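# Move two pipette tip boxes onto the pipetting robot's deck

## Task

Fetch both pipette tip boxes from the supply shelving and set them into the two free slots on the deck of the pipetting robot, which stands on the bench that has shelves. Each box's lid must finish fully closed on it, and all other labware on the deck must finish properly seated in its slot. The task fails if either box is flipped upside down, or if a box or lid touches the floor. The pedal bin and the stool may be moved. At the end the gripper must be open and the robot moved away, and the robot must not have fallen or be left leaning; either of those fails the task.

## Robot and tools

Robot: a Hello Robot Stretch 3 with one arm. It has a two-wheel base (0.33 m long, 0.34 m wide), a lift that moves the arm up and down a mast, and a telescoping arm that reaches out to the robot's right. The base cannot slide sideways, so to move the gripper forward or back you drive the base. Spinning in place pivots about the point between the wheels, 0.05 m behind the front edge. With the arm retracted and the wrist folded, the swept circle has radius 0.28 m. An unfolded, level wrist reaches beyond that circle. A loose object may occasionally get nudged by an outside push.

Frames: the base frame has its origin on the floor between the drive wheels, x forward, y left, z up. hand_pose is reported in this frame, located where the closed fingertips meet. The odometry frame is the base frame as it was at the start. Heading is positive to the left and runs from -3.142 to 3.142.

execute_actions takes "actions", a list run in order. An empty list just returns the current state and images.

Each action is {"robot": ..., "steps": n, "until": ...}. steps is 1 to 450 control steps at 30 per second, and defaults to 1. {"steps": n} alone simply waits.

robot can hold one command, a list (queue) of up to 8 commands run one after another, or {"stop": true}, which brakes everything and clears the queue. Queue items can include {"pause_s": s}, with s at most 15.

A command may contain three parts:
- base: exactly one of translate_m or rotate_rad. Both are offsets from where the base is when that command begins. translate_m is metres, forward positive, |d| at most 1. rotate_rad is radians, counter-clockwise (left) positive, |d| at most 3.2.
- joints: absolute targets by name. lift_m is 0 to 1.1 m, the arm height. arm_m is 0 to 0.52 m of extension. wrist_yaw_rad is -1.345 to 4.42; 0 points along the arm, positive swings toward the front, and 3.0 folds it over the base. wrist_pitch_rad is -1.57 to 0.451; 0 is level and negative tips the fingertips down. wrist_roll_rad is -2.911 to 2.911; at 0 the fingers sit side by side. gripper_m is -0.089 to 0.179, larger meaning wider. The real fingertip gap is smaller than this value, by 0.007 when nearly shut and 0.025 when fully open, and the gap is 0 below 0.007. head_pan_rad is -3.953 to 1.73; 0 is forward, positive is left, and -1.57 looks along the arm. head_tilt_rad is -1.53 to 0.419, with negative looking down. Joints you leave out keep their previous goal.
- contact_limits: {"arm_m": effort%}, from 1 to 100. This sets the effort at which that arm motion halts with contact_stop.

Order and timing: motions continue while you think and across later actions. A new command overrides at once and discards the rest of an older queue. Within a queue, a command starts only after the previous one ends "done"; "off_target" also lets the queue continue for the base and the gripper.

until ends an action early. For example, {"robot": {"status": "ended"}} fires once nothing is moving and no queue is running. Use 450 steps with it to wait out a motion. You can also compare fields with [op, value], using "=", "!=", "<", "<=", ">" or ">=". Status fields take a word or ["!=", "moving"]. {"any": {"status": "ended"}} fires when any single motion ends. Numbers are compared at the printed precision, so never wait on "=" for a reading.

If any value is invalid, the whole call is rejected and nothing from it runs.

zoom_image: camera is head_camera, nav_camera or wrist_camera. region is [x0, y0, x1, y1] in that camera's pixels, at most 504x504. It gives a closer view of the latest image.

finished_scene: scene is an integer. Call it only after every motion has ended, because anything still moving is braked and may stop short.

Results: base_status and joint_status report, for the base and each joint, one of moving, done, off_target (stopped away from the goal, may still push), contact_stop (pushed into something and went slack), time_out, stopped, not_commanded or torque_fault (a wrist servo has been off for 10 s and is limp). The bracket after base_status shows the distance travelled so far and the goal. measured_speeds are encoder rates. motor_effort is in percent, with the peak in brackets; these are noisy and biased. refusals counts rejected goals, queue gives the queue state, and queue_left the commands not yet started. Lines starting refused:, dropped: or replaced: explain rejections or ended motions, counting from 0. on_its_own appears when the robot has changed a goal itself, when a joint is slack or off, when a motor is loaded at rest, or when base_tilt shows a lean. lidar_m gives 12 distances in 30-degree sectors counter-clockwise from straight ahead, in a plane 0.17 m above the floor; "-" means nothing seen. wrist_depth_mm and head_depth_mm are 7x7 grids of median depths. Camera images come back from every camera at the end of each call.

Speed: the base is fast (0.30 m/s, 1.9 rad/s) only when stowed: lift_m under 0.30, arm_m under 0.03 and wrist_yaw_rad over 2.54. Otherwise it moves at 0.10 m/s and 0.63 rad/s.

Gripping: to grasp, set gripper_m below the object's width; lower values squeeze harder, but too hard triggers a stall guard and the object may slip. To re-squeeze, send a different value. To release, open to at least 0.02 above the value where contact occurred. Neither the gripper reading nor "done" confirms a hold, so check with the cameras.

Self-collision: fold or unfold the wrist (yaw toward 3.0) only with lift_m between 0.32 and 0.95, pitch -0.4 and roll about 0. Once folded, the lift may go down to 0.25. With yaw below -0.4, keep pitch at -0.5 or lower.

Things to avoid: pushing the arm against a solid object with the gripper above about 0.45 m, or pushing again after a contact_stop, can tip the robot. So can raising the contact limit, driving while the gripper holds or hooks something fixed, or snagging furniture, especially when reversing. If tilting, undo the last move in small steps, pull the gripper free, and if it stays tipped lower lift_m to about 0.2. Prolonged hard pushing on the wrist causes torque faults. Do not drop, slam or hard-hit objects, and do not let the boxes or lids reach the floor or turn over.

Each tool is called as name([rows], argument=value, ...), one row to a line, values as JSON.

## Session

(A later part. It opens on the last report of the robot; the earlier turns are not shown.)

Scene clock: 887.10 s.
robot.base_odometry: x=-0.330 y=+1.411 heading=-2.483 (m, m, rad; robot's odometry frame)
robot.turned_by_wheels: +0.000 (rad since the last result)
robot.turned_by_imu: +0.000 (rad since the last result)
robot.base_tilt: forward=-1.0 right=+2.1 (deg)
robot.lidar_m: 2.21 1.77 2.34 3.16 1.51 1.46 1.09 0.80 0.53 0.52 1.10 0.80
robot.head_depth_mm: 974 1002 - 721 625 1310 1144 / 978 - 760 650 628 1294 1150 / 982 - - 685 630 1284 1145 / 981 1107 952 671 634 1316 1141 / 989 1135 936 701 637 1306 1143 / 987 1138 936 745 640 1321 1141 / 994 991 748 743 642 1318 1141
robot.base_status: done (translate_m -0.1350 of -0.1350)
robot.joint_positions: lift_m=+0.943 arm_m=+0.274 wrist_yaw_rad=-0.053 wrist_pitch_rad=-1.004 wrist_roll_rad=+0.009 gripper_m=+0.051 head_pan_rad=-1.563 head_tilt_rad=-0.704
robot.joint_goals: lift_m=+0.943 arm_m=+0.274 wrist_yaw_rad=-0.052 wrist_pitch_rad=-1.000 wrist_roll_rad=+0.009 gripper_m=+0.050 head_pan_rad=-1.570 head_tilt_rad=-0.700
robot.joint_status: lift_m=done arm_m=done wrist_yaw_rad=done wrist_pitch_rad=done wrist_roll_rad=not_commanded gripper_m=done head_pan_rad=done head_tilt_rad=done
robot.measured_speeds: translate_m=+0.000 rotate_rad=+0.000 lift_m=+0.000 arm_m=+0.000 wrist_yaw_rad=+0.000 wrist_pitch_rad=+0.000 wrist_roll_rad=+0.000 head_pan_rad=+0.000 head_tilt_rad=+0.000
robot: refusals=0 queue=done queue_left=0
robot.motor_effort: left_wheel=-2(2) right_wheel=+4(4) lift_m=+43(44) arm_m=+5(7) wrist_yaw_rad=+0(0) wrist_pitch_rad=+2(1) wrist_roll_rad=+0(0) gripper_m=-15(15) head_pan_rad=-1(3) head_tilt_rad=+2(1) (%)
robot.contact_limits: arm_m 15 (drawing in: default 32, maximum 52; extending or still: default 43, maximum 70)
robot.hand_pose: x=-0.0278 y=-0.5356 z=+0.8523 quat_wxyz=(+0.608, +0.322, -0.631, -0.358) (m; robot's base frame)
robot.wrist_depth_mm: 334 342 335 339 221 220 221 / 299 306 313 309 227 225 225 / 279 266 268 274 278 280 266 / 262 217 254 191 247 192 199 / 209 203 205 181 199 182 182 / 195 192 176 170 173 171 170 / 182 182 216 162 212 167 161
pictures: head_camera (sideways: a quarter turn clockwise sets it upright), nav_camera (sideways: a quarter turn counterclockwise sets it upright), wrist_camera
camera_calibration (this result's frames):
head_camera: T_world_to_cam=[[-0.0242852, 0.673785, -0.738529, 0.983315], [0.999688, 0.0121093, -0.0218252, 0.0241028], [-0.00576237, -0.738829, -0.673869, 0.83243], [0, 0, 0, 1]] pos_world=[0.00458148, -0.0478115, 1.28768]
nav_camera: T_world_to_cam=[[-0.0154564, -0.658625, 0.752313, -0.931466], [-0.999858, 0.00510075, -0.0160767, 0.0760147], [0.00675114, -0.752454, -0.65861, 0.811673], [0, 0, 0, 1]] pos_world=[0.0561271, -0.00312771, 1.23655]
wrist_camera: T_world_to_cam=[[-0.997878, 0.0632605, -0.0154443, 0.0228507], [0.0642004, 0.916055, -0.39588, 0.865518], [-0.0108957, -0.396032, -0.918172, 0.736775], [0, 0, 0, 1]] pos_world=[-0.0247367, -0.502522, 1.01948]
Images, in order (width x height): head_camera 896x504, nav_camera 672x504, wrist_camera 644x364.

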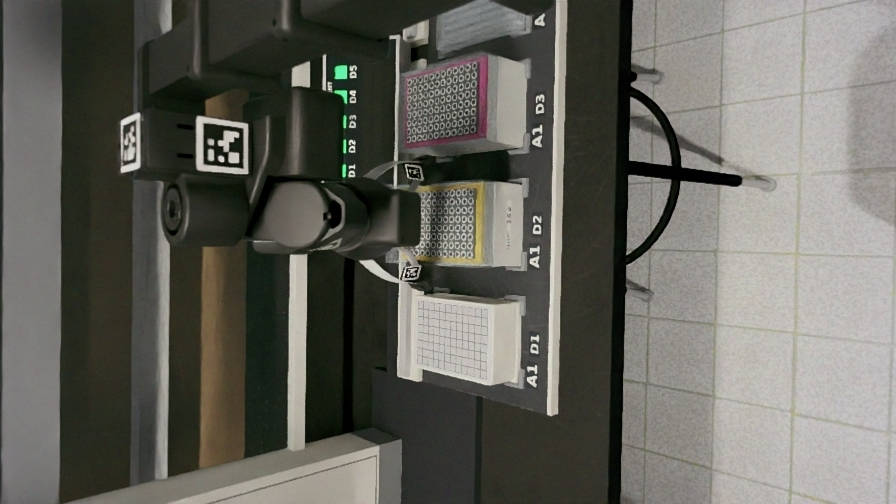

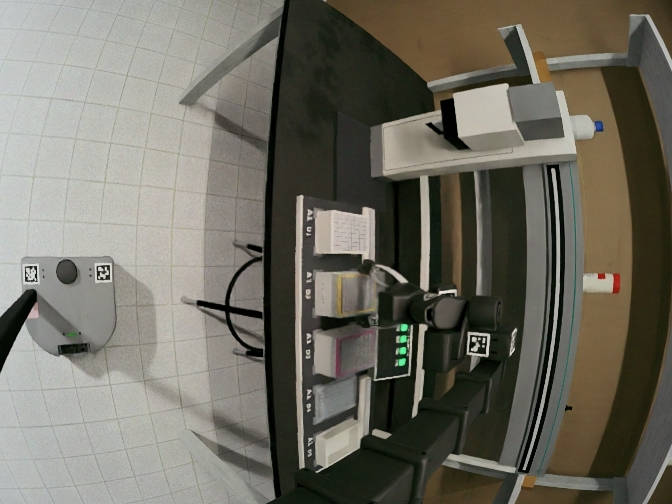

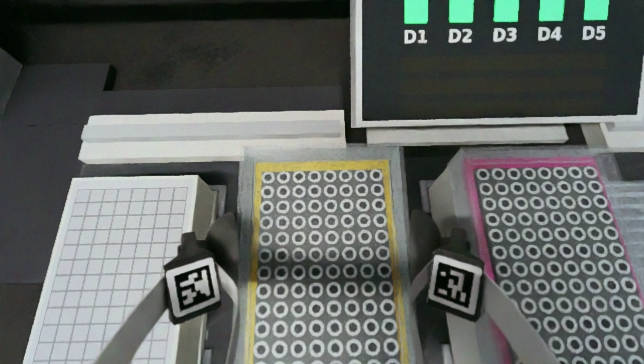

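execute_actions([
  {"robot":[{"joints":{"arm_m":0.2757},"contact_limits":{"arm_m":15}},{"joints":{"lift_m":0.940}},{"joints":{"gripper_m":0.12}},{"joints":{"lift_m":1.0}},{"joints":{"arm_m":0.0}},{"joints":{"wrist_yaw_rad":-0.38,"lift_m":0.80,"wrist_pitch_rad":-0.1,"gripper_m":0.17},"base":{"translate_m":0.135}}],"steps":450,"until":{"robot":{"status":"ended"}}},
  {"steps":8},
])

zoom_image(camera="wrist_camera", region=[250, 150, 520, 330])

Scene clock: 900.10 s.
robot.base_odometry: x=-0.437 y=+1.328 heading=-2.483 (m, m, rad; robot's odometry frame)
robot.turned_by_wheels: +0.000 (rad since the last result)
robot.turned_by_imu: +0.002 (rad since the last result)
robot.base_tilt: forward=-0.9 right=+1.9 (deg)
robot.lidar_m: 2.08 1.63 2.15 3.17 2.36 1.59 1.22 0.92 0.57 0.73 1.10 0.69
robot.head_depth_mm: 981 1120 767 682 630 - - / 985 1125 933 658 635 - - / 989 1118 930 705 639 - - / 994 1122 933 733 639 1328 1142 / 991 1106 850 744 640 1308 1140 / 532 563 724 744 642 1315 1142 / 463 521 868 763 643 1315 1141
robot.base_status: done (translate_m +0.1350 of +0.1350)
robot.joint_positions: lift_m=+0.800 arm_m=+0.000 wrist_yaw_rad=-0.378 wrist_pitch_rad=-0.124 wrist_roll_rad=+0.009 gripper_m=+0.170 head_pan_rad=-1.563 head_tilt_rad=-0.704
robot.joint_goals: lift_m=+0.800 arm_m=+0.000 wrist_yaw_rad=-0.380 wrist_pitch_rad=-0.100 wrist_roll_rad=+0.009 gripper_m=+0.170 head_pan_rad=-1.570 head_tilt_rad=-0.700
robot.joint_status: lift_m=done arm_m=done wrist_yaw_rad=done wrist_pitch_rad=done wrist_roll_rad=not_commanded gripper_m=done head_pan_rad=done head_tilt_rad=done
robot.measured_speeds: translate_m=+0.000 rotate_rad=+0.000 lift_m=+0.000 arm_m=+0.000 wrist_yaw_rad=+0.000 wrist_pitch_rad=+0.000 wrist_roll_rad=+0.000 head_pan_rad=+0.000 head_tilt_rad=+0.000
robot: refusals=0 queue=done queue_left=0
robot.motor_effort: left_wheel=-2(4) right_wheel=+4(9) lift_m=+31(45) arm_m=-6(7) wrist_yaw_rad=-2(2) wrist_pitch_rad=+7(7) wrist_roll_rad=+0(0) gripper_m=+0(96) head_pan_rad=-2(1) head_tilt_rad=+2(2) (%)
robot.hand_pose: x=-0.1143 y=-0.3788 z=+0.8833 quat_wxyz=(+0.682, -0.090, -0.704, -0.176) (m; robot's base frame)
robot.wrist_depth_mm: 720 761 822 892 988 - - / 680 778 834 897 - - - / 386 809 871 521 907 - - / 387 666 662 453 396 558 610 / 375 469 364 281 308 328 387 / 334 244 255 281 296 307 323 / 258 240 250 249 259 264 258
pictures: head_camera (sideways: a quarter turn clockwise sets it upright), nav_camera (sideways: a quarter turn counterclockwise sets it upright), wrist_camera
camera_calibration (this result's frames):
head_camera: T_world_to_cam=[[-0.0242844, 0.673727, -0.738581, 0.983383], [0.999688, 0.0121072, -0.0218255, 0.0241032], [-0.00576232, -0.738881, -0.673811, 0.832355], [0, 0, 0, 1]] pos_world=[0.00458146, -0.0478126, 1.28768]
nav_camera: T_world_to_cam=[[-0.0154571, -0.658566, 0.752364, -0.931533], [-0.999858, 0.00509998, -0.0160777, 0.076016], [0.00675117, -0.752505, -0.658552, 0.811597], [0, 0, 0, 1]] pos_world=[0.0561271, -0.00313282, 1.23655]
wrist_camera: T_world_to_cam=[[-0.931261, 0.363929, -0.0175788, 0.0504754], [0.117455, 0.254185, -0.959997, 0.993388], [-0.344903, -0.896072, -0.279458, 0.0346011], [0, 0, 0, 1]] pos_world=[-0.0577382, -0.239868, 0.964206]
Images, in order (width x height): head_camera 896x504, nav_camera 672x504, wrist_camera 644x364.

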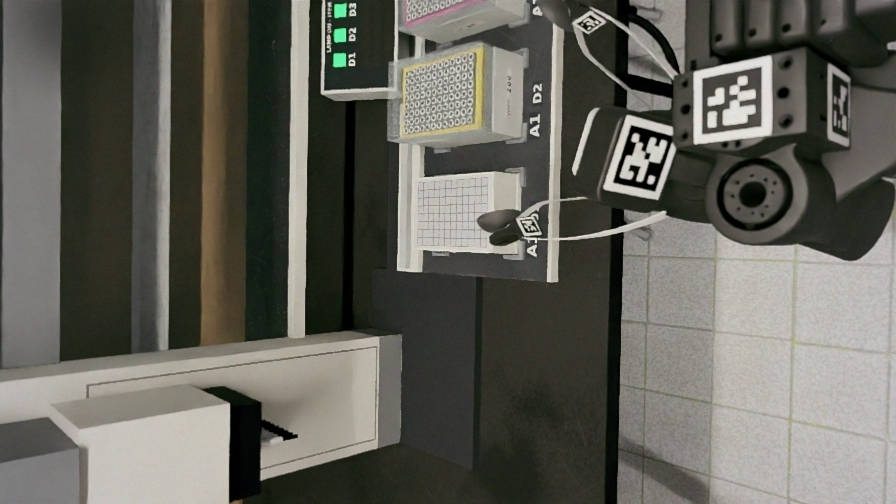

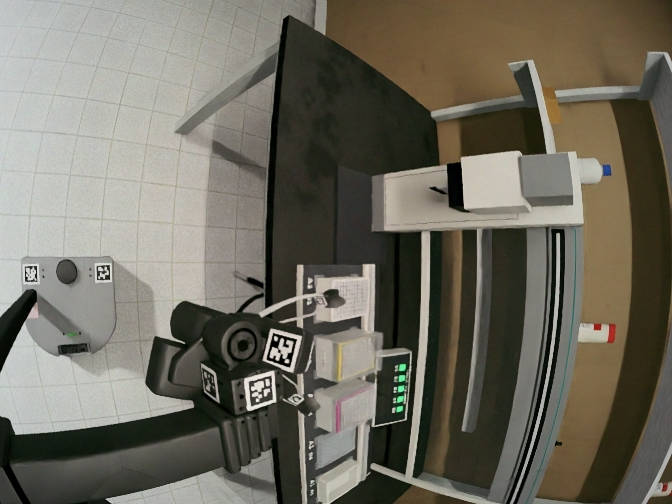

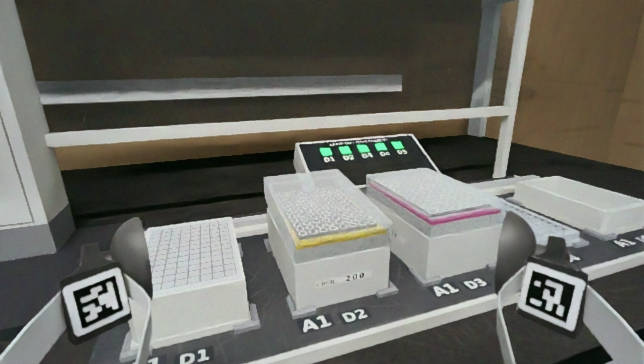

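Region (250, 150, 520, 330) of wrist_camera's 644x364 image, scaled by 1.867.

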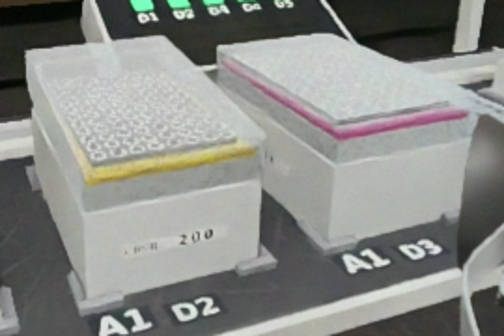

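zoom_image(camera="head_camera", region=[370, 0, 550, 170])

Region (370, 0, 550, 170) of head_camera's 896x504 image, scaled by 2.800, with more detail than that image has.

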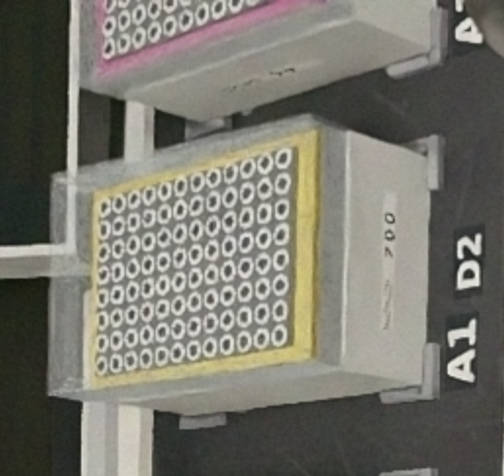

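execute_actions([
  {"robot":[{"joints":{"wrist_yaw_rad":-0.052,"lift_m":1.0,"wrist_pitch_rad":-1.0,"gripper_m":0.125},"base":{"translate_m":-0.135}},{"joints":{"arm_m":0.30}},{"joints":{"lift_m":0.965}}],"steps":400,"until":{"robot":{"status":"ended"}}},
  {"steps":5},
])

zoom_image(camera="wrist_camera", region=[200, 150, 450, 364])

Scene clock: 915.17 s.
robot.base_odometry: x=-0.330 y=+1.411 heading=-2.483 (m, m, rad; robot's odometry frame)
robot.turned_by_wheels: +0.000 (rad since the last result)
robot.turned_by_imu: +0.001 (rad since the last result)
robot.base_tilt: forward=-0.9 right=+2.0 (deg)
robot.lidar_m: 2.21 1.76 2.35 3.17 1.51 1.46 1.09 0.80 0.53 0.52 1.10 0.80
robot.head_depth_mm: 772 - 866 741 625 1313 1138 / 570 - 758 648 626 1289 1138 / 571 - 760 698 629 1279 1139 / 986 1127 936 689 631 1307 1144 / 987 1135 937 690 637 1312 1143 / 989 1133 934 746 639 1317 1135 / 989 994 748 744 642 1316 1141
robot.base_status: done (translate_m -0.1350 of -0.1350)
robot.joint_positions: lift_m=+0.965 arm_m=+0.300 wrist_yaw_rad=-0.053 wrist_pitch_rad=-1.004 wrist_roll_rad=+0.009 gripper_m=+0.125 head_pan_rad=-1.563 head_tilt_rad=-0.704
robot.joint_goals: lift_m=+0.965 arm_m=+0.300 wrist_yaw_rad=-0.052 wrist_pitch_rad=-1.000 wrist_roll_rad=+0.009 gripper_m=+0.125 head_pan_rad=-1.570 head_tilt_rad=-0.700
robot.joint_status: lift_m=done arm_m=done wrist_yaw_rad=done wrist_pitch_rad=done wrist_roll_rad=not_commanded gripper_m=done head_pan_rad=done head_tilt_rad=done
robot.measured_speeds: translate_m=+0.000 rotate_rad=+0.000 lift_m=+0.000 arm_m=+0.000 wrist_yaw_rad=+0.000 wrist_pitch_rad=+0.000 wrist_roll_rad=+0.000 head_pan_rad=+0.000 head_tilt_rad=+0.000
robot: refusals=0 queue=done queue_left=0
robot.motor_effort: left_wheel=-2(8) right_wheel=+4(5) lift_m=+31(47) arm_m=+5(7) wrist_yaw_rad=+0(2) wrist_pitch_rad=+1(9) wrist_roll_rad=+0(0) gripper_m=+0(95) head_pan_rad=-2(2) head_tilt_rad=+3(2) (%)
robot.hand_pose: x=-0.0278 y=-0.5618 z=+0.8749 quat_wxyz=(+0.608, +0.322, -0.631, -0.358) (m; robot's base frame)
robot.wrist_depth_mm: 359 360 360 361 229 228 227 / 343 336 340 340 232 231 231 / 305 306 304 302 236 238 238 / 288 280 278 279 277 291 277 / 273 229 264 202 260 203 261 / 252 - 248 192 238 - 195 / 247 202 220 182 237 183 184
pictures: head_camera (sideways: a quarter turn clockwise sets it upright), nav_camera (sideways: a quarter turn counterclockwise sets it upright), wrist_camera
camera_calibration (this result's frames):
head_camera: T_world_to_cam=[[-0.0242822, 0.673727, -0.738581, 0.983383], [0.999689, 0.0121038, -0.0218255, 0.0241032], [-0.00576479, -0.738881, -0.673811, 0.832355], [0, 0, 0, 1]] pos_world=[0.0045813, -0.0478126, 1.28768]
nav_camera: T_world_to_cam=[[-0.0154593, -0.658566, 0.752364, -0.931533], [-0.999858, 0.00510332, -0.0160777, 0.076016], [0.00674866, -0.752505, -0.658552, 0.811597], [0, 0, 0, 1]] pos_world=[0.0561271, -0.00313298, 1.23655]
wrist_camera: T_world_to_cam=[[-0.997878, 0.063251, -0.0154548, 0.0248502], [0.064187, 0.915731, -0.396631, 0.89892], [-0.0109348, -0.396781, -0.917848, 0.746407], [0, 0, 0, 1]] pos_world=[-0.0247397, -0.528581, 1.04201]
Images, in order (width x height): head_camera 896x504, nav_camera 672x504, wrist_camera 644x364.

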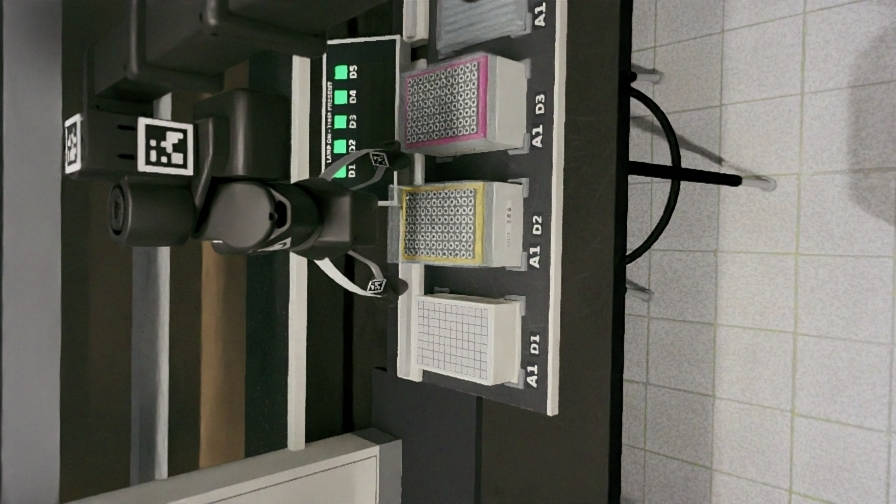

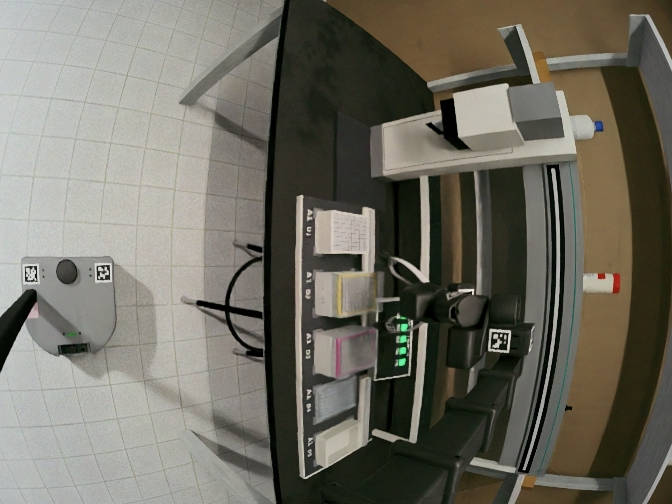

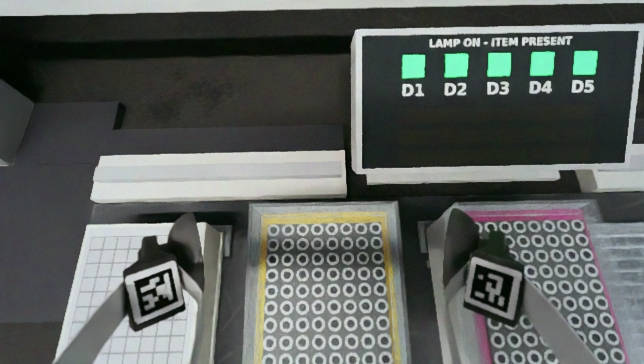

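Region (200, 150, 450, 364) of wrist_camera's 644x364 image, scaled by 2.016; it fills the top 431 rows of this view, and the rest is white.

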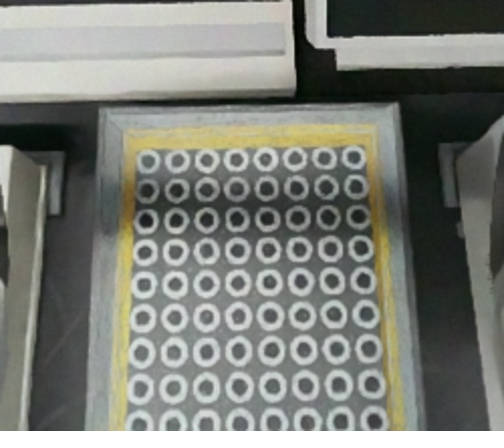

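execute_actions([
  {"robot":[{"base":{"translate_m":-0.006}},{"joints":{"lift_m":0.943}},{"joints":{"gripper_m":0.116}}],"steps":300,"until":{"robot":{"status":"ended"}}},
  {"steps":5},
])

zoom_image(camera="wrist_camera", region=[160, 150, 480, 364])

Scene clock: 927.23 s.
robot.base_odometry: x=-0.325 y=+1.415 heading=-2.483 (m, m, rad; robot's odometry frame)
robot.turned_by_wheels: +0.000 (rad since the last result)
robot.turned_by_imu: +0.001 (rad since the last result)
robot.base_tilt: forward=-0.9 right=+2.0 (deg)
robot.lidar_m: 2.22 1.78 2.36 3.16 1.50 1.46 1.08 0.79 0.79 0.52 1.09 0.81
robot.head_depth_mm: 976 - - 742 625 1309 1141 / 983 - 760 650 628 1284 1144 / 989 - - 677 631 1286 1145 / 986 1122 930 653 635 1312 1142 / 988 1129 932 681 638 1307 1139 / 990 1139 934 742 641 1319 1143 / 997 1000 756 746 641 1319 1146
robot.base_status: done (translate_m -0.0060 of -0.0060)
robot.joint_positions: lift_m=+0.943 arm_m=+0.300 wrist_yaw_rad=-0.053 wrist_pitch_rad=-1.004 wrist_roll_rad=+0.009 gripper_m=+0.116 head_pan_rad=-1.563 head_tilt_rad=-0.704
robot.joint_goals: lift_m=+0.943 arm_m=+0.300 wrist_yaw_rad=-0.052 wrist_pitch_rad=-1.000 wrist_roll_rad=+0.009 gripper_m=+0.116 head_pan_rad=-1.570 head_tilt_rad=-0.700
robot.joint_status: lift_m=done arm_m=done wrist_yaw_rad=done wrist_pitch_rad=done wrist_roll_rad=not_commanded gripper_m=done head_pan_rad=done head_tilt_rad=done
robot.measured_speeds: translate_m=+0.000 rotate_rad=+0.000 lift_m=+0.000 arm_m=+0.000 wrist_yaw_rad=+0.000 wrist_pitch_rad=+0.000 wrist_roll_rad=+0.000 head_pan_rad=+0.000 head_tilt_rad=+0.000
robot: refusals=0 queue=done queue_left=0
robot.motor_effort: left_wheel=-2(7) right_wheel=+4(6) lift_m=+30(32) arm_m=+5(5) wrist_yaw_rad=+1(0) wrist_pitch_rad=+1(1) wrist_roll_rad=+0(1) gripper_m=+0(51) head_pan_rad=-2(1) head_tilt_rad=+2(3) (%)
robot.hand_pose: x=-0.0278 y=-0.5618 z=+0.8529 quat_wxyz=(+0.608, +0.322, -0.631, -0.358) (m; robot's base frame)
robot.wrist_depth_mm: 336 337 336 328 208 210 209 / 316 312 311 309 214 213 214 / 279 282 280 269 219 218 219 / 261 256 255 255 268 271 259 / 208 207 189 181 243 181 182 / 194 196 176 171 228 171 171 / 185 184 213 163 216 164 162
pictures: head_camera (sideways: a quarter turn clockwise sets it upright), nav_camera (sideways: a quarter turn counterclockwise sets it upright), wrist_camera
camera_calibration (this result's frames):
head_camera: T_world_to_cam=[[-0.0242822, 0.673727, -0.738581, 0.983383], [0.999689, 0.012104, -0.0218255, 0.0241032], [-0.0057647, -0.738881, -0.673812, 0.832355], [0, 0, 0, 1]] pos_world=[0.00458131, -0.0478126, 1.28768]
nav_camera: T_world_to_cam=[[-0.0154592, -0.658567, 0.752364, -0.931532], [-0.999858, 0.0051032, -0.0160777, 0.076016], [0.00674875, -0.752505, -0.658552, 0.811597], [0, 0, 0, 1]] pos_world=[0.0561271, -0.00313297, 1.23655]
wrist_camera: T_world_to_cam=[[-0.997878, 0.0632511, -0.0154546, 0.02451], [0.0641872, 0.915737, -0.396617, 0.890181], [-0.0109342, -0.396768, -0.917854, 0.726223], [0, 0, 0, 1]] pos_world=[-0.0247396, -0.528581, 1.02001]
Images, in order (width x height): head_camera 896x504, nav_camera 672x504, wrist_camera 644x364.

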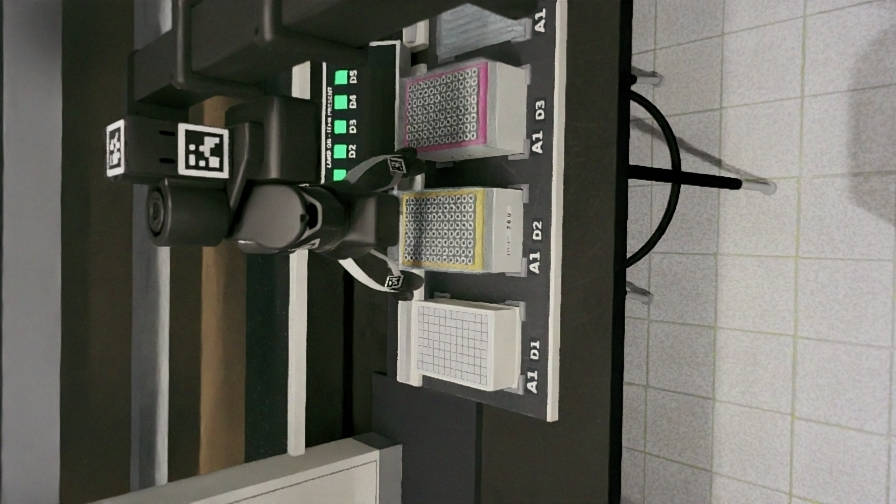

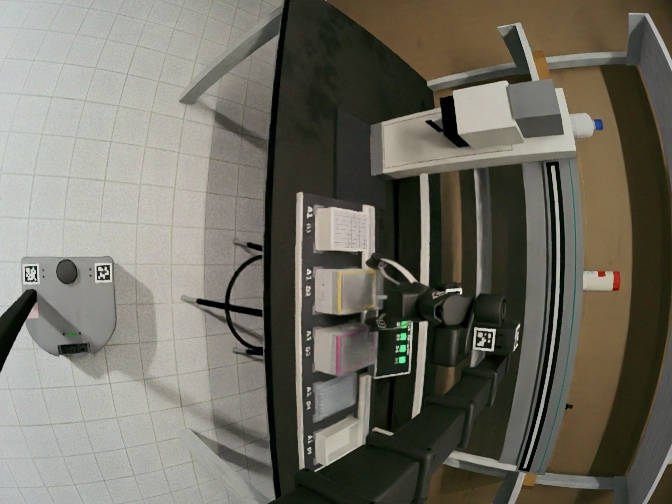

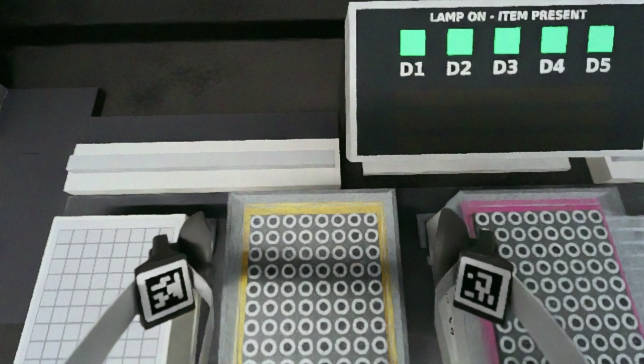

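Region (160, 150, 480, 364) of wrist_camera's 644x364 image, scaled by 1.575; it fills the top 337 rows of this view, and the rest is white.

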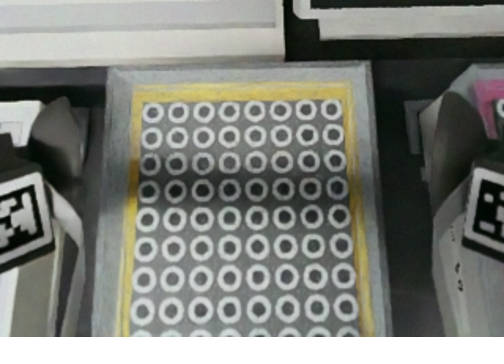

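execute_actions([
  {"robot":{"joints":{"gripper_m":0.104}},"steps":100,"until":{"robot":{"status":"ended"}}},
  {"steps":10},
])

zoom_image(camera="wrist_camera", region=[160, 150, 480, 364])

Scene clock: 934.87 s.
robot.base_odometry: x=-0.325 y=+1.415 heading=-2.483 (m, m, rad; robot's odometry frame)
robot.turned_by_wheels: +0.000 (rad since the last result)
robot.turned_by_imu: +0.001 (rad since the last result)
robot.base_tilt: forward=-1.0 right=+1.9 (deg)
robot.lidar_m: 2.22 1.78 2.36 3.18 1.50 1.46 1.08 0.80 0.78 0.52 1.09 0.81
robot.head_depth_mm: 984 - - 742 627 1315 1138 / 978 - 761 649 627 1283 1142 / 978 - - 678 628 1287 1148 / 983 1119 936 653 635 1308 1145 / 988 1139 931 690 636 1315 1140 / 991 1128 934 743 640 1310 1143 / 996 1007 760 744 641 1315 1141
robot.base_status: done (translate_m -0.0060 of -0.0060)
robot.joint_positions: lift_m=+0.943 arm_m=+0.300 wrist_yaw_rad=-0.053 wrist_pitch_rad=-1.004 wrist_roll_rad=+0.009 gripper_m=+0.104 head_pan_rad=-1.563 head_tilt_rad=-0.704
robot.joint_goals: lift_m=+0.943 arm_m=+0.300 wrist_yaw_rad=-0.052 wrist_pitch_rad=-1.000 wrist_roll_rad=+0.009 gripper_m=+0.104 head_pan_rad=-1.570 head_tilt_rad=-0.700
robot.joint_status: lift_m=done arm_m=done wrist_yaw_rad=done wrist_pitch_rad=done wrist_roll_rad=not_commanded gripper_m=done head_pan_rad=done head_tilt_rad=done
robot.measured_speeds: translate_m=+0.000 rotate_rad=+0.000 lift_m=+0.000 arm_m=+0.000 wrist_yaw_rad=+0.000 wrist_pitch_rad=+0.000 wrist_roll_rad=+0.000 head_pan_rad=+0.000 head_tilt_rad=+0.000
robot: refusals=0 queue=done queue_left=0
robot.motor_effort: left_wheel=-2(2) right_wheel=+3(3) lift_m=+31(31) arm_m=+5(5) wrist_yaw_rad=+1(0) wrist_pitch_rad=+1(1) wrist_roll_rad=+0(0) gripper_m=+0(55) head_pan_rad=-3(2) head_tilt_rad=+2(2) (%)
robot.hand_pose: x=-0.0278 y=-0.5618 z=+0.8529 quat_wxyz=(+0.608, +0.322, -0.631, -0.358) (m; robot's base frame)
robot.wrist_depth_mm: 335 340 338 333 209 209 210 / 312 315 314 309 213 213 213 / 281 282 280 269 218 219 219 / 260 255 255 255 272 272 259 / 207 204 189 181 243 180 182 / 194 194 175 171 222 172 170 / 184 183 212 162 215 165 161
pictures: head_camera (sideways: a quarter turn clockwise sets it upright), nav_camera (sideways: a quarter turn counterclockwise sets it upright), wrist_camera
camera_calibration (this result's frames):
head_camera: T_world_to_cam=[[-0.0242823, 0.673727, -0.738581, 0.983383], [0.999689, 0.0121041, -0.0218255, 0.0241032], [-0.00576461, -0.738881, -0.673811, 0.832355], [0, 0, 0, 1]] pos_world=[0.00458131, -0.0478126, 1.28768]
nav_camera: T_world_to_cam=[[-0.0154592, -0.658566, 0.752364, -0.931533], [-0.999858, 0.00510308, -0.0160777, 0.076016], [0.00674884, -0.752505, -0.658552, 0.811597], [0, 0, 0, 1]] pos_world=[0.0561271, -0.00313297, 1.23655]
wrist_camera: T_world_to_cam=[[-0.997878, 0.0632505, -0.0154554, 0.0245106], [0.0641869, 0.915737, -0.396617, 0.890181], [-0.0109331, -0.396768, -0.917854, 0.726223], [0, 0, 0, 1]] pos_world=[-0.0247395, -0.528581, 1.02001]
Images, in order (width x height): head_camera 896x504, nav_camera 672x504, wrist_camera 644x364.

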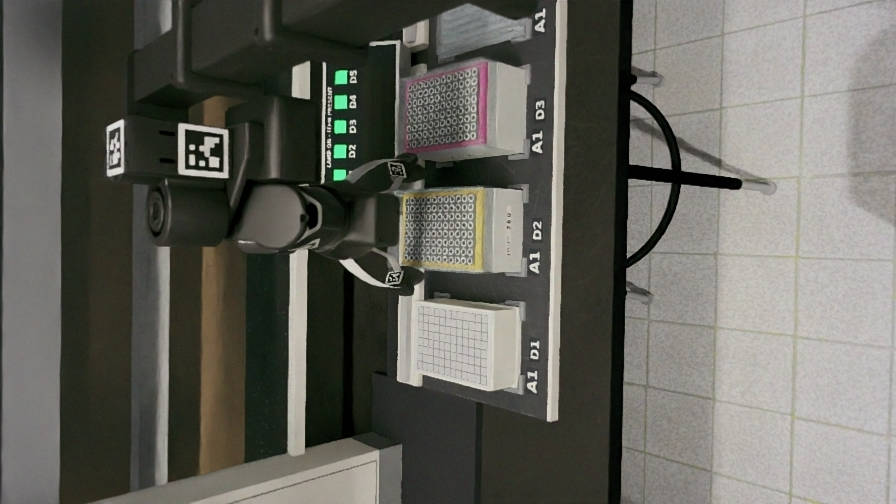

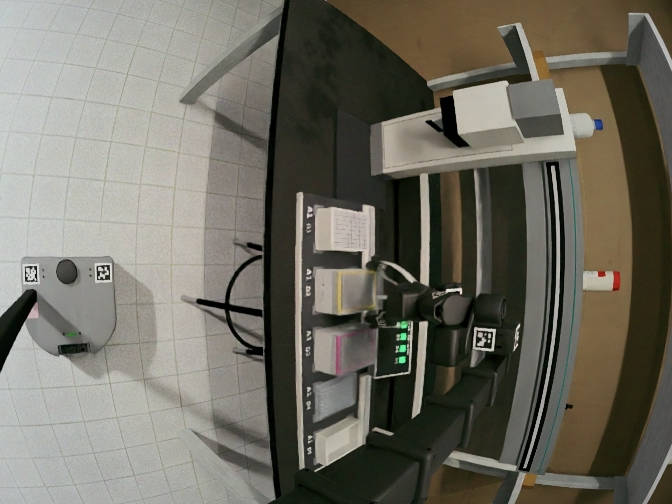

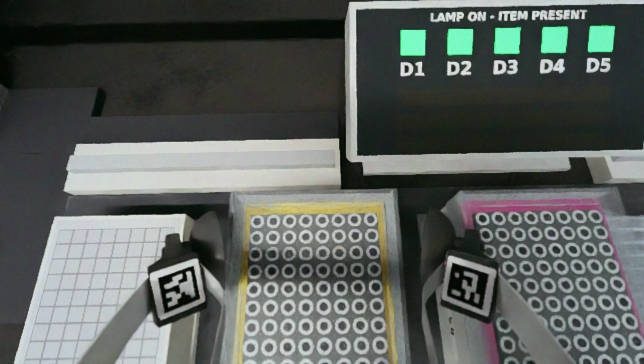

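Region (160, 150, 480, 364) of wrist_camera's 644x364 image, scaled by 1.575; it fills the top 337 rows of this view, and the rest is white.

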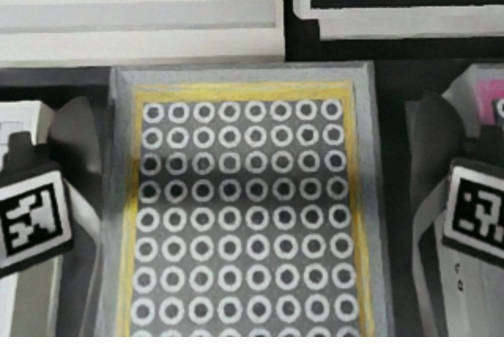

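execute_actions([
  {"robot":{"joints":{"gripper_m":0.116}},"steps":100,"until":{"robot":{"status":"ended"}}},
  {"steps":10},
])

zoom_image(camera="wrist_camera", region=[160, 150, 480, 364])

Scene clock: 938.87 s.
robot.base_odometry: x=-0.325 y=+1.415 heading=-2.483 (m, m, rad; robot's odometry frame)
robot.turned_by_wheels: +0.000 (rad since the last result)
robot.turned_by_imu: +0.001 (rad since the last result)
robot.base_tilt: forward=-0.9 right=+2.0 (deg)
robot.lidar_m: 2.22 1.78 2.36 3.17 1.51 1.46 1.08 0.79 0.79 0.52 1.10 0.81
robot.head_depth_mm: 974 - - 743 626 1317 1143 / 975 - 759 648 629 1289 1140 / 986 - - 679 631 1284 1143 / 987 1114 933 653 635 1309 1138 / 987 1137 936 681 635 1312 1138 / 996 1135 932 744 642 1322 1138 / 992 993 761 744 644 1328 1137
robot.base_status: done (translate_m -0.0060 of -0.0060)
robot.joint_positions: lift_m=+0.943 arm_m=+0.300 wrist_yaw_rad=-0.053 wrist_pitch_rad=-1.004 wrist_roll_rad=+0.009 gripper_m=+0.116 head_pan_rad=-1.563 head_tilt_rad=-0.704
robot.joint_goals: lift_m=+0.943 arm_m=+0.300 wrist_yaw_rad=-0.052 wrist_pitch_rad=-1.000 wrist_roll_rad=+0.009 gripper_m=+0.116 head_pan_rad=-1.570 head_tilt_rad=-0.700
robot.joint_status: lift_m=done arm_m=done wrist_yaw_rad=done wrist_pitch_rad=done wrist_roll_rad=not_commanded gripper_m=done head_pan_rad=done head_tilt_rad=done
robot.measured_speeds: translate_m=+0.000 rotate_rad=+0.000 lift_m=+0.000 arm_m=+0.000 wrist_yaw_rad=+0.000 wrist_pitch_rad=+0.000 wrist_roll_rad=+0.000 head_pan_rad=+0.000 head_tilt_rad=+0.000
robot: refusals=0 queue=done queue_left=0
robot.motor_effort: left_wheel=-2(2) right_wheel=+3(3) lift_m=+31(31) arm_m=+5(5) wrist_yaw_rad=+0(1) wrist_pitch_rad=+2(1) wrist_roll_rad=+0(0) gripper_m=+0(60) head_pan_rad=-2(2) head_tilt_rad=+2(2) (%)
robot.hand_pose: x=-0.0278 y=-0.5618 z=+0.8529 quat_wxyz=(+0.608, +0.322, -0.631, -0.358) (m; robot's base frame)
robot.wrist_depth_mm: 338 337 337 330 208 209 209 / 314 314 312 308 214 213 213 / 281 279 281 268 218 218 218 / 257 256 255 257 270 274 260 / 207 205 190 182 244 182 182 / 193 196 177 171 227 173 170 / 185 184 212 162 215 163 162
pictures: head_camera (sideways: a quarter turn clockwise sets it upright), nav_camera (sideways: a quarter turn counterclockwise sets it upright), wrist_camera
camera_calibration (this result's frames):
head_camera: T_world_to_cam=[[-0.0242822, 0.673727, -0.738581, 0.983383], [0.999689, 0.0121038, -0.0218255, 0.0241032], [-0.00576479, -0.738881, -0.673812, 0.832355], [0, 0, 0, 1]] pos_world=[0.0045813, -0.0478126, 1.28768]
nav_camera: T_world_to_cam=[[-0.0154593, -0.658567, 0.752364, -0.931532], [-0.999858, 0.00510332, -0.0160777, 0.076016], [0.00674866, -0.752505, -0.658552, 0.811597], [0, 0, 0, 1]] pos_world=[0.0561271, -0.00313297, 1.23655]
wrist_camera: T_world_to_cam=[[-0.997878, 0.0632511, -0.0154546, 0.02451], [0.0641872, 0.915737, -0.396617, 0.890181], [-0.0109341, -0.396768, -0.917854, 0.726223], [0, 0, 0, 1]] pos_world=[-0.0247396, -0.528581, 1.02001]
Images, in order (width x height): head_camera 896x504, nav_camera 672x504, wrist_camera 644x364.

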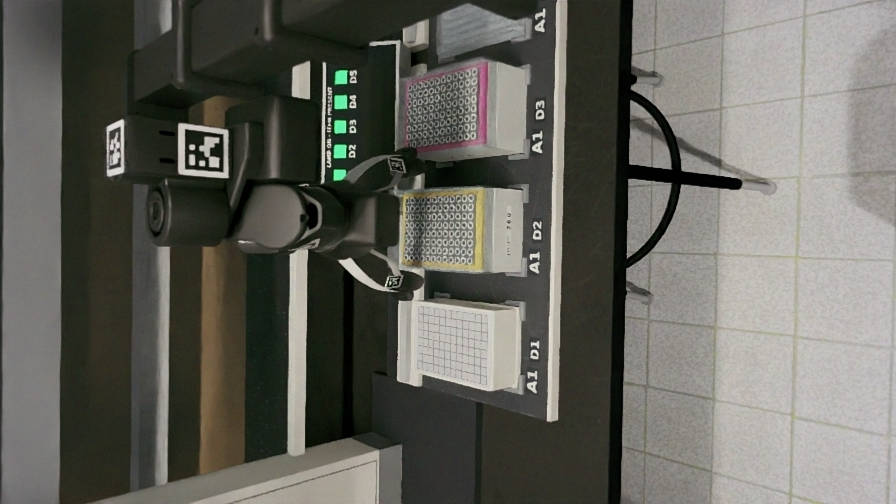

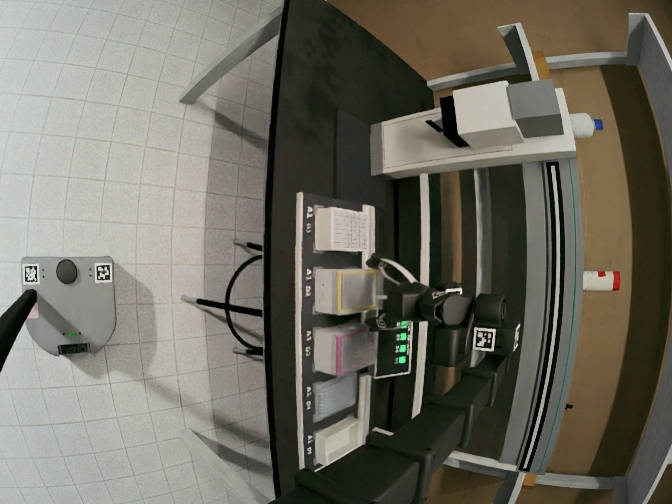

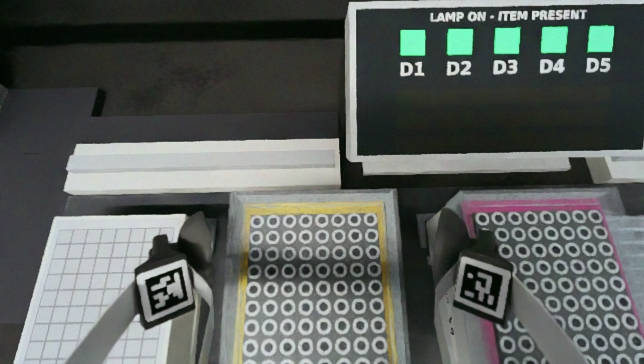

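Region (160, 150, 480, 364) of wrist_camera's 644x364 image, scaled by 1.575; it fills the top 337 rows of this view, and the rest is white.

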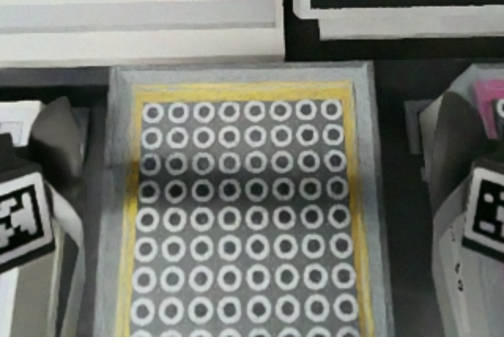

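zoom_image(camera="head_camera", region=[380, 50, 540, 290])

Region (380, 50, 540, 290) of head_camera's 896x504 image, scaled by 2.100, with more detail than that image has.

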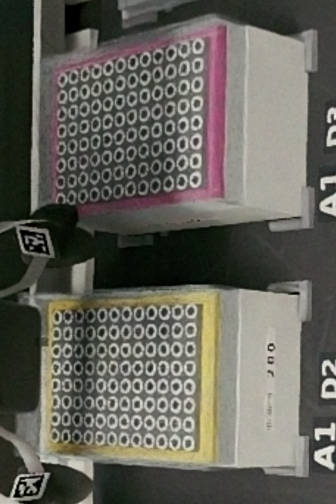

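execute_actions([
  {"robot":[{"joints":{"lift_m":0.99}},{"joints":{"gripper_m":0.0,"arm_m":0.16},"base":{"translate_m":0.004}},{"joints":{"lift_m":0.931}},{"joints":{"arm_m":0.172},"contact_limits":{"arm_m":15}}],"steps":400,"until":{"robot":{"status":"ended"}}},
  {"steps":5},
])

Scene clock: 954.13 s.
robot.base_odometry: x=-0.328 y=+1.412 heading=-2.483 (m, m, rad; robot's odometry frame)
robot.turned_by_wheels: +0.000 (rad since the last result)
robot.turned_by_imu: +0.001 (rad since the last result)
robot.base_tilt: forward=-1.0 right=+2.0 (deg)
robot.lidar_m: 2.21 1.76 2.36 3.17 1.51 1.46 1.08 0.80 0.79 0.52 1.09 0.80
robot.head_depth_mm: 974 1106 - 720 626 1314 1144 / 984 1102 - 621 627 1288 1142 / 985 1119 - - 630 1286 1136 / 985 1128 956 720 635 1316 1140 / 988 1131 932 700 639 1312 1136 / 994 1133 939 744 639 1308 1146 / 990 995 752 749 642 1318 1148
robot.base_status: done (translate_m +0.0040 of +0.0040)
robot.joint_positions: lift_m=+0.931 arm_m=+0.172 wrist_yaw_rad=-0.052 wrist_pitch_rad=-1.004 wrist_roll_rad=+0.009 gripper_m=+0.000 head_pan_rad=-1.563 head_tilt_rad=-0.704
robot.joint_goals: lift_m=+0.931 arm_m=+0.172 wrist_yaw_rad=-0.052 wrist_pitch_rad=-1.000 wrist_roll_rad=+0.009 gripper_m=+0.000 head_pan_rad=-1.570 head_tilt_rad=-0.700
robot.joint_status: lift_m=done arm_m=done wrist_yaw_rad=done wrist_pitch_rad=done wrist_roll_rad=not_commanded gripper_m=done head_pan_rad=done head_tilt_rad=done
robot.measured_speeds: translate_m=+0.000 rotate_rad=+0.000 lift_m=+0.000 arm_m=+0.000 wrist_yaw_rad=+0.000 wrist_pitch_rad=+0.000 wrist_roll_rad=+0.000 head_pan_rad=+0.000 head_tilt_rad=+0.000
robot: refusals=0 queue=done queue_left=0
robot.motor_effort: left_wheel=-2(3) right_wheel=+4(10) lift_m=+31(46) arm_m=+5(6) wrist_yaw_rad=+0(1) wrist_pitch_rad=+1(1) wrist_roll_rad=+0(0) gripper_m=-2(89) head_pan_rad=-2(2) head_tilt_rad=+3(2) (%)
robot.contact_limits: arm_m 15 (drawing in: default 32, maximum 52; extending or still: default 43, maximum 70)
robot.hand_pose: x=-0.0277 y=-0.4337 z=+0.8408 quat_wxyz=(+0.608, +0.322, -0.631, -0.358) (m; robot's base frame)
robot.wrist_depth_mm: 308 293 291 220 279 219 291 / 285 235 245 206 240 203 278 / 263 219 243 191 241 190 255 / 210 206 219 184 241 185 210 / 236 232 232 229 231 232 234 / 229 230 228 - 228 227 229 / 222 223 222 219 221 220 219
pictures: head_camera (sideways: a quarter turn clockwise sets it upright), nav_camera (sideways: a quarter turn counterclockwise sets it upright), wrist_camera
camera_calibration (this result's frames):
head_camera: T_world_to_cam=[[-0.0242822, 0.673724, -0.738584, 0.983387], [0.999689, 0.0121039, -0.0218255, 0.0241033], [-0.00576468, -0.738884, -0.673808, 0.832351], [0, 0, 0, 1]] pos_world=[0.00458131, -0.0478126, 1.28768]
nav_camera: T_world_to_cam=[[-0.0154593, -0.658563, 0.752367, -0.931536], [-0.999858, 0.00510312, -0.0160777, 0.076016], [0.00674877, -0.752508, -0.658548, 0.811593], [0, 0, 0, 1]] pos_world=[0.0561271, -0.00313327, 1.23655]
wrist_camera: T_world_to_cam=[[-0.997916, 0.0626552, -0.0154519, 0.0160359], [0.063642, 0.915879, -0.396378, 0.767982], [-0.010683, -0.396535, -0.917957, 0.766184], [0, 0, 0, 1]] pos_world=[-0.0246883, -0.400564, 1.00798]
Images, in order (width x height): head_camera 896x504, nav_camera 672x504, wrist_camera 644x364.

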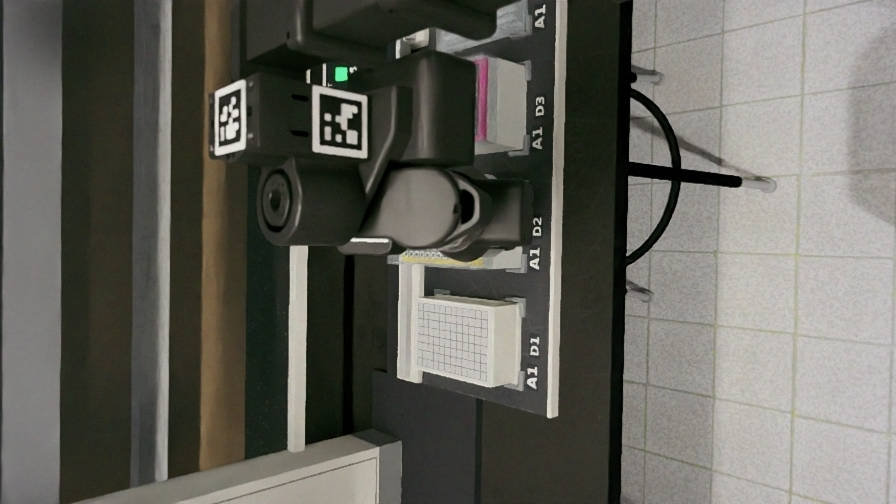

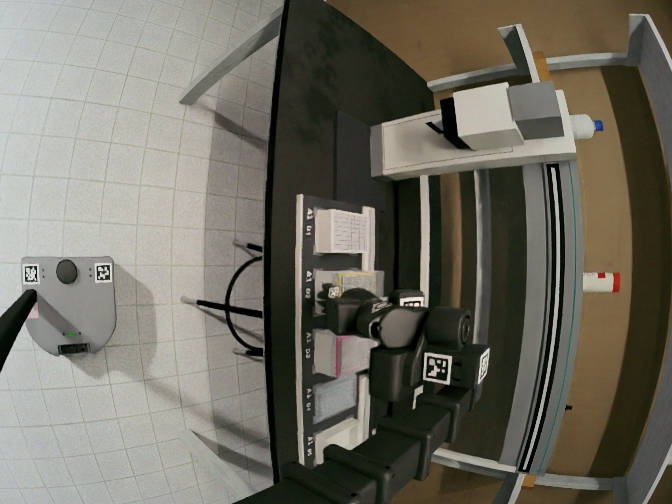

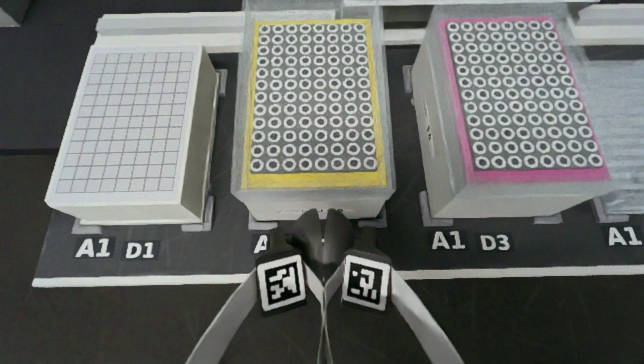

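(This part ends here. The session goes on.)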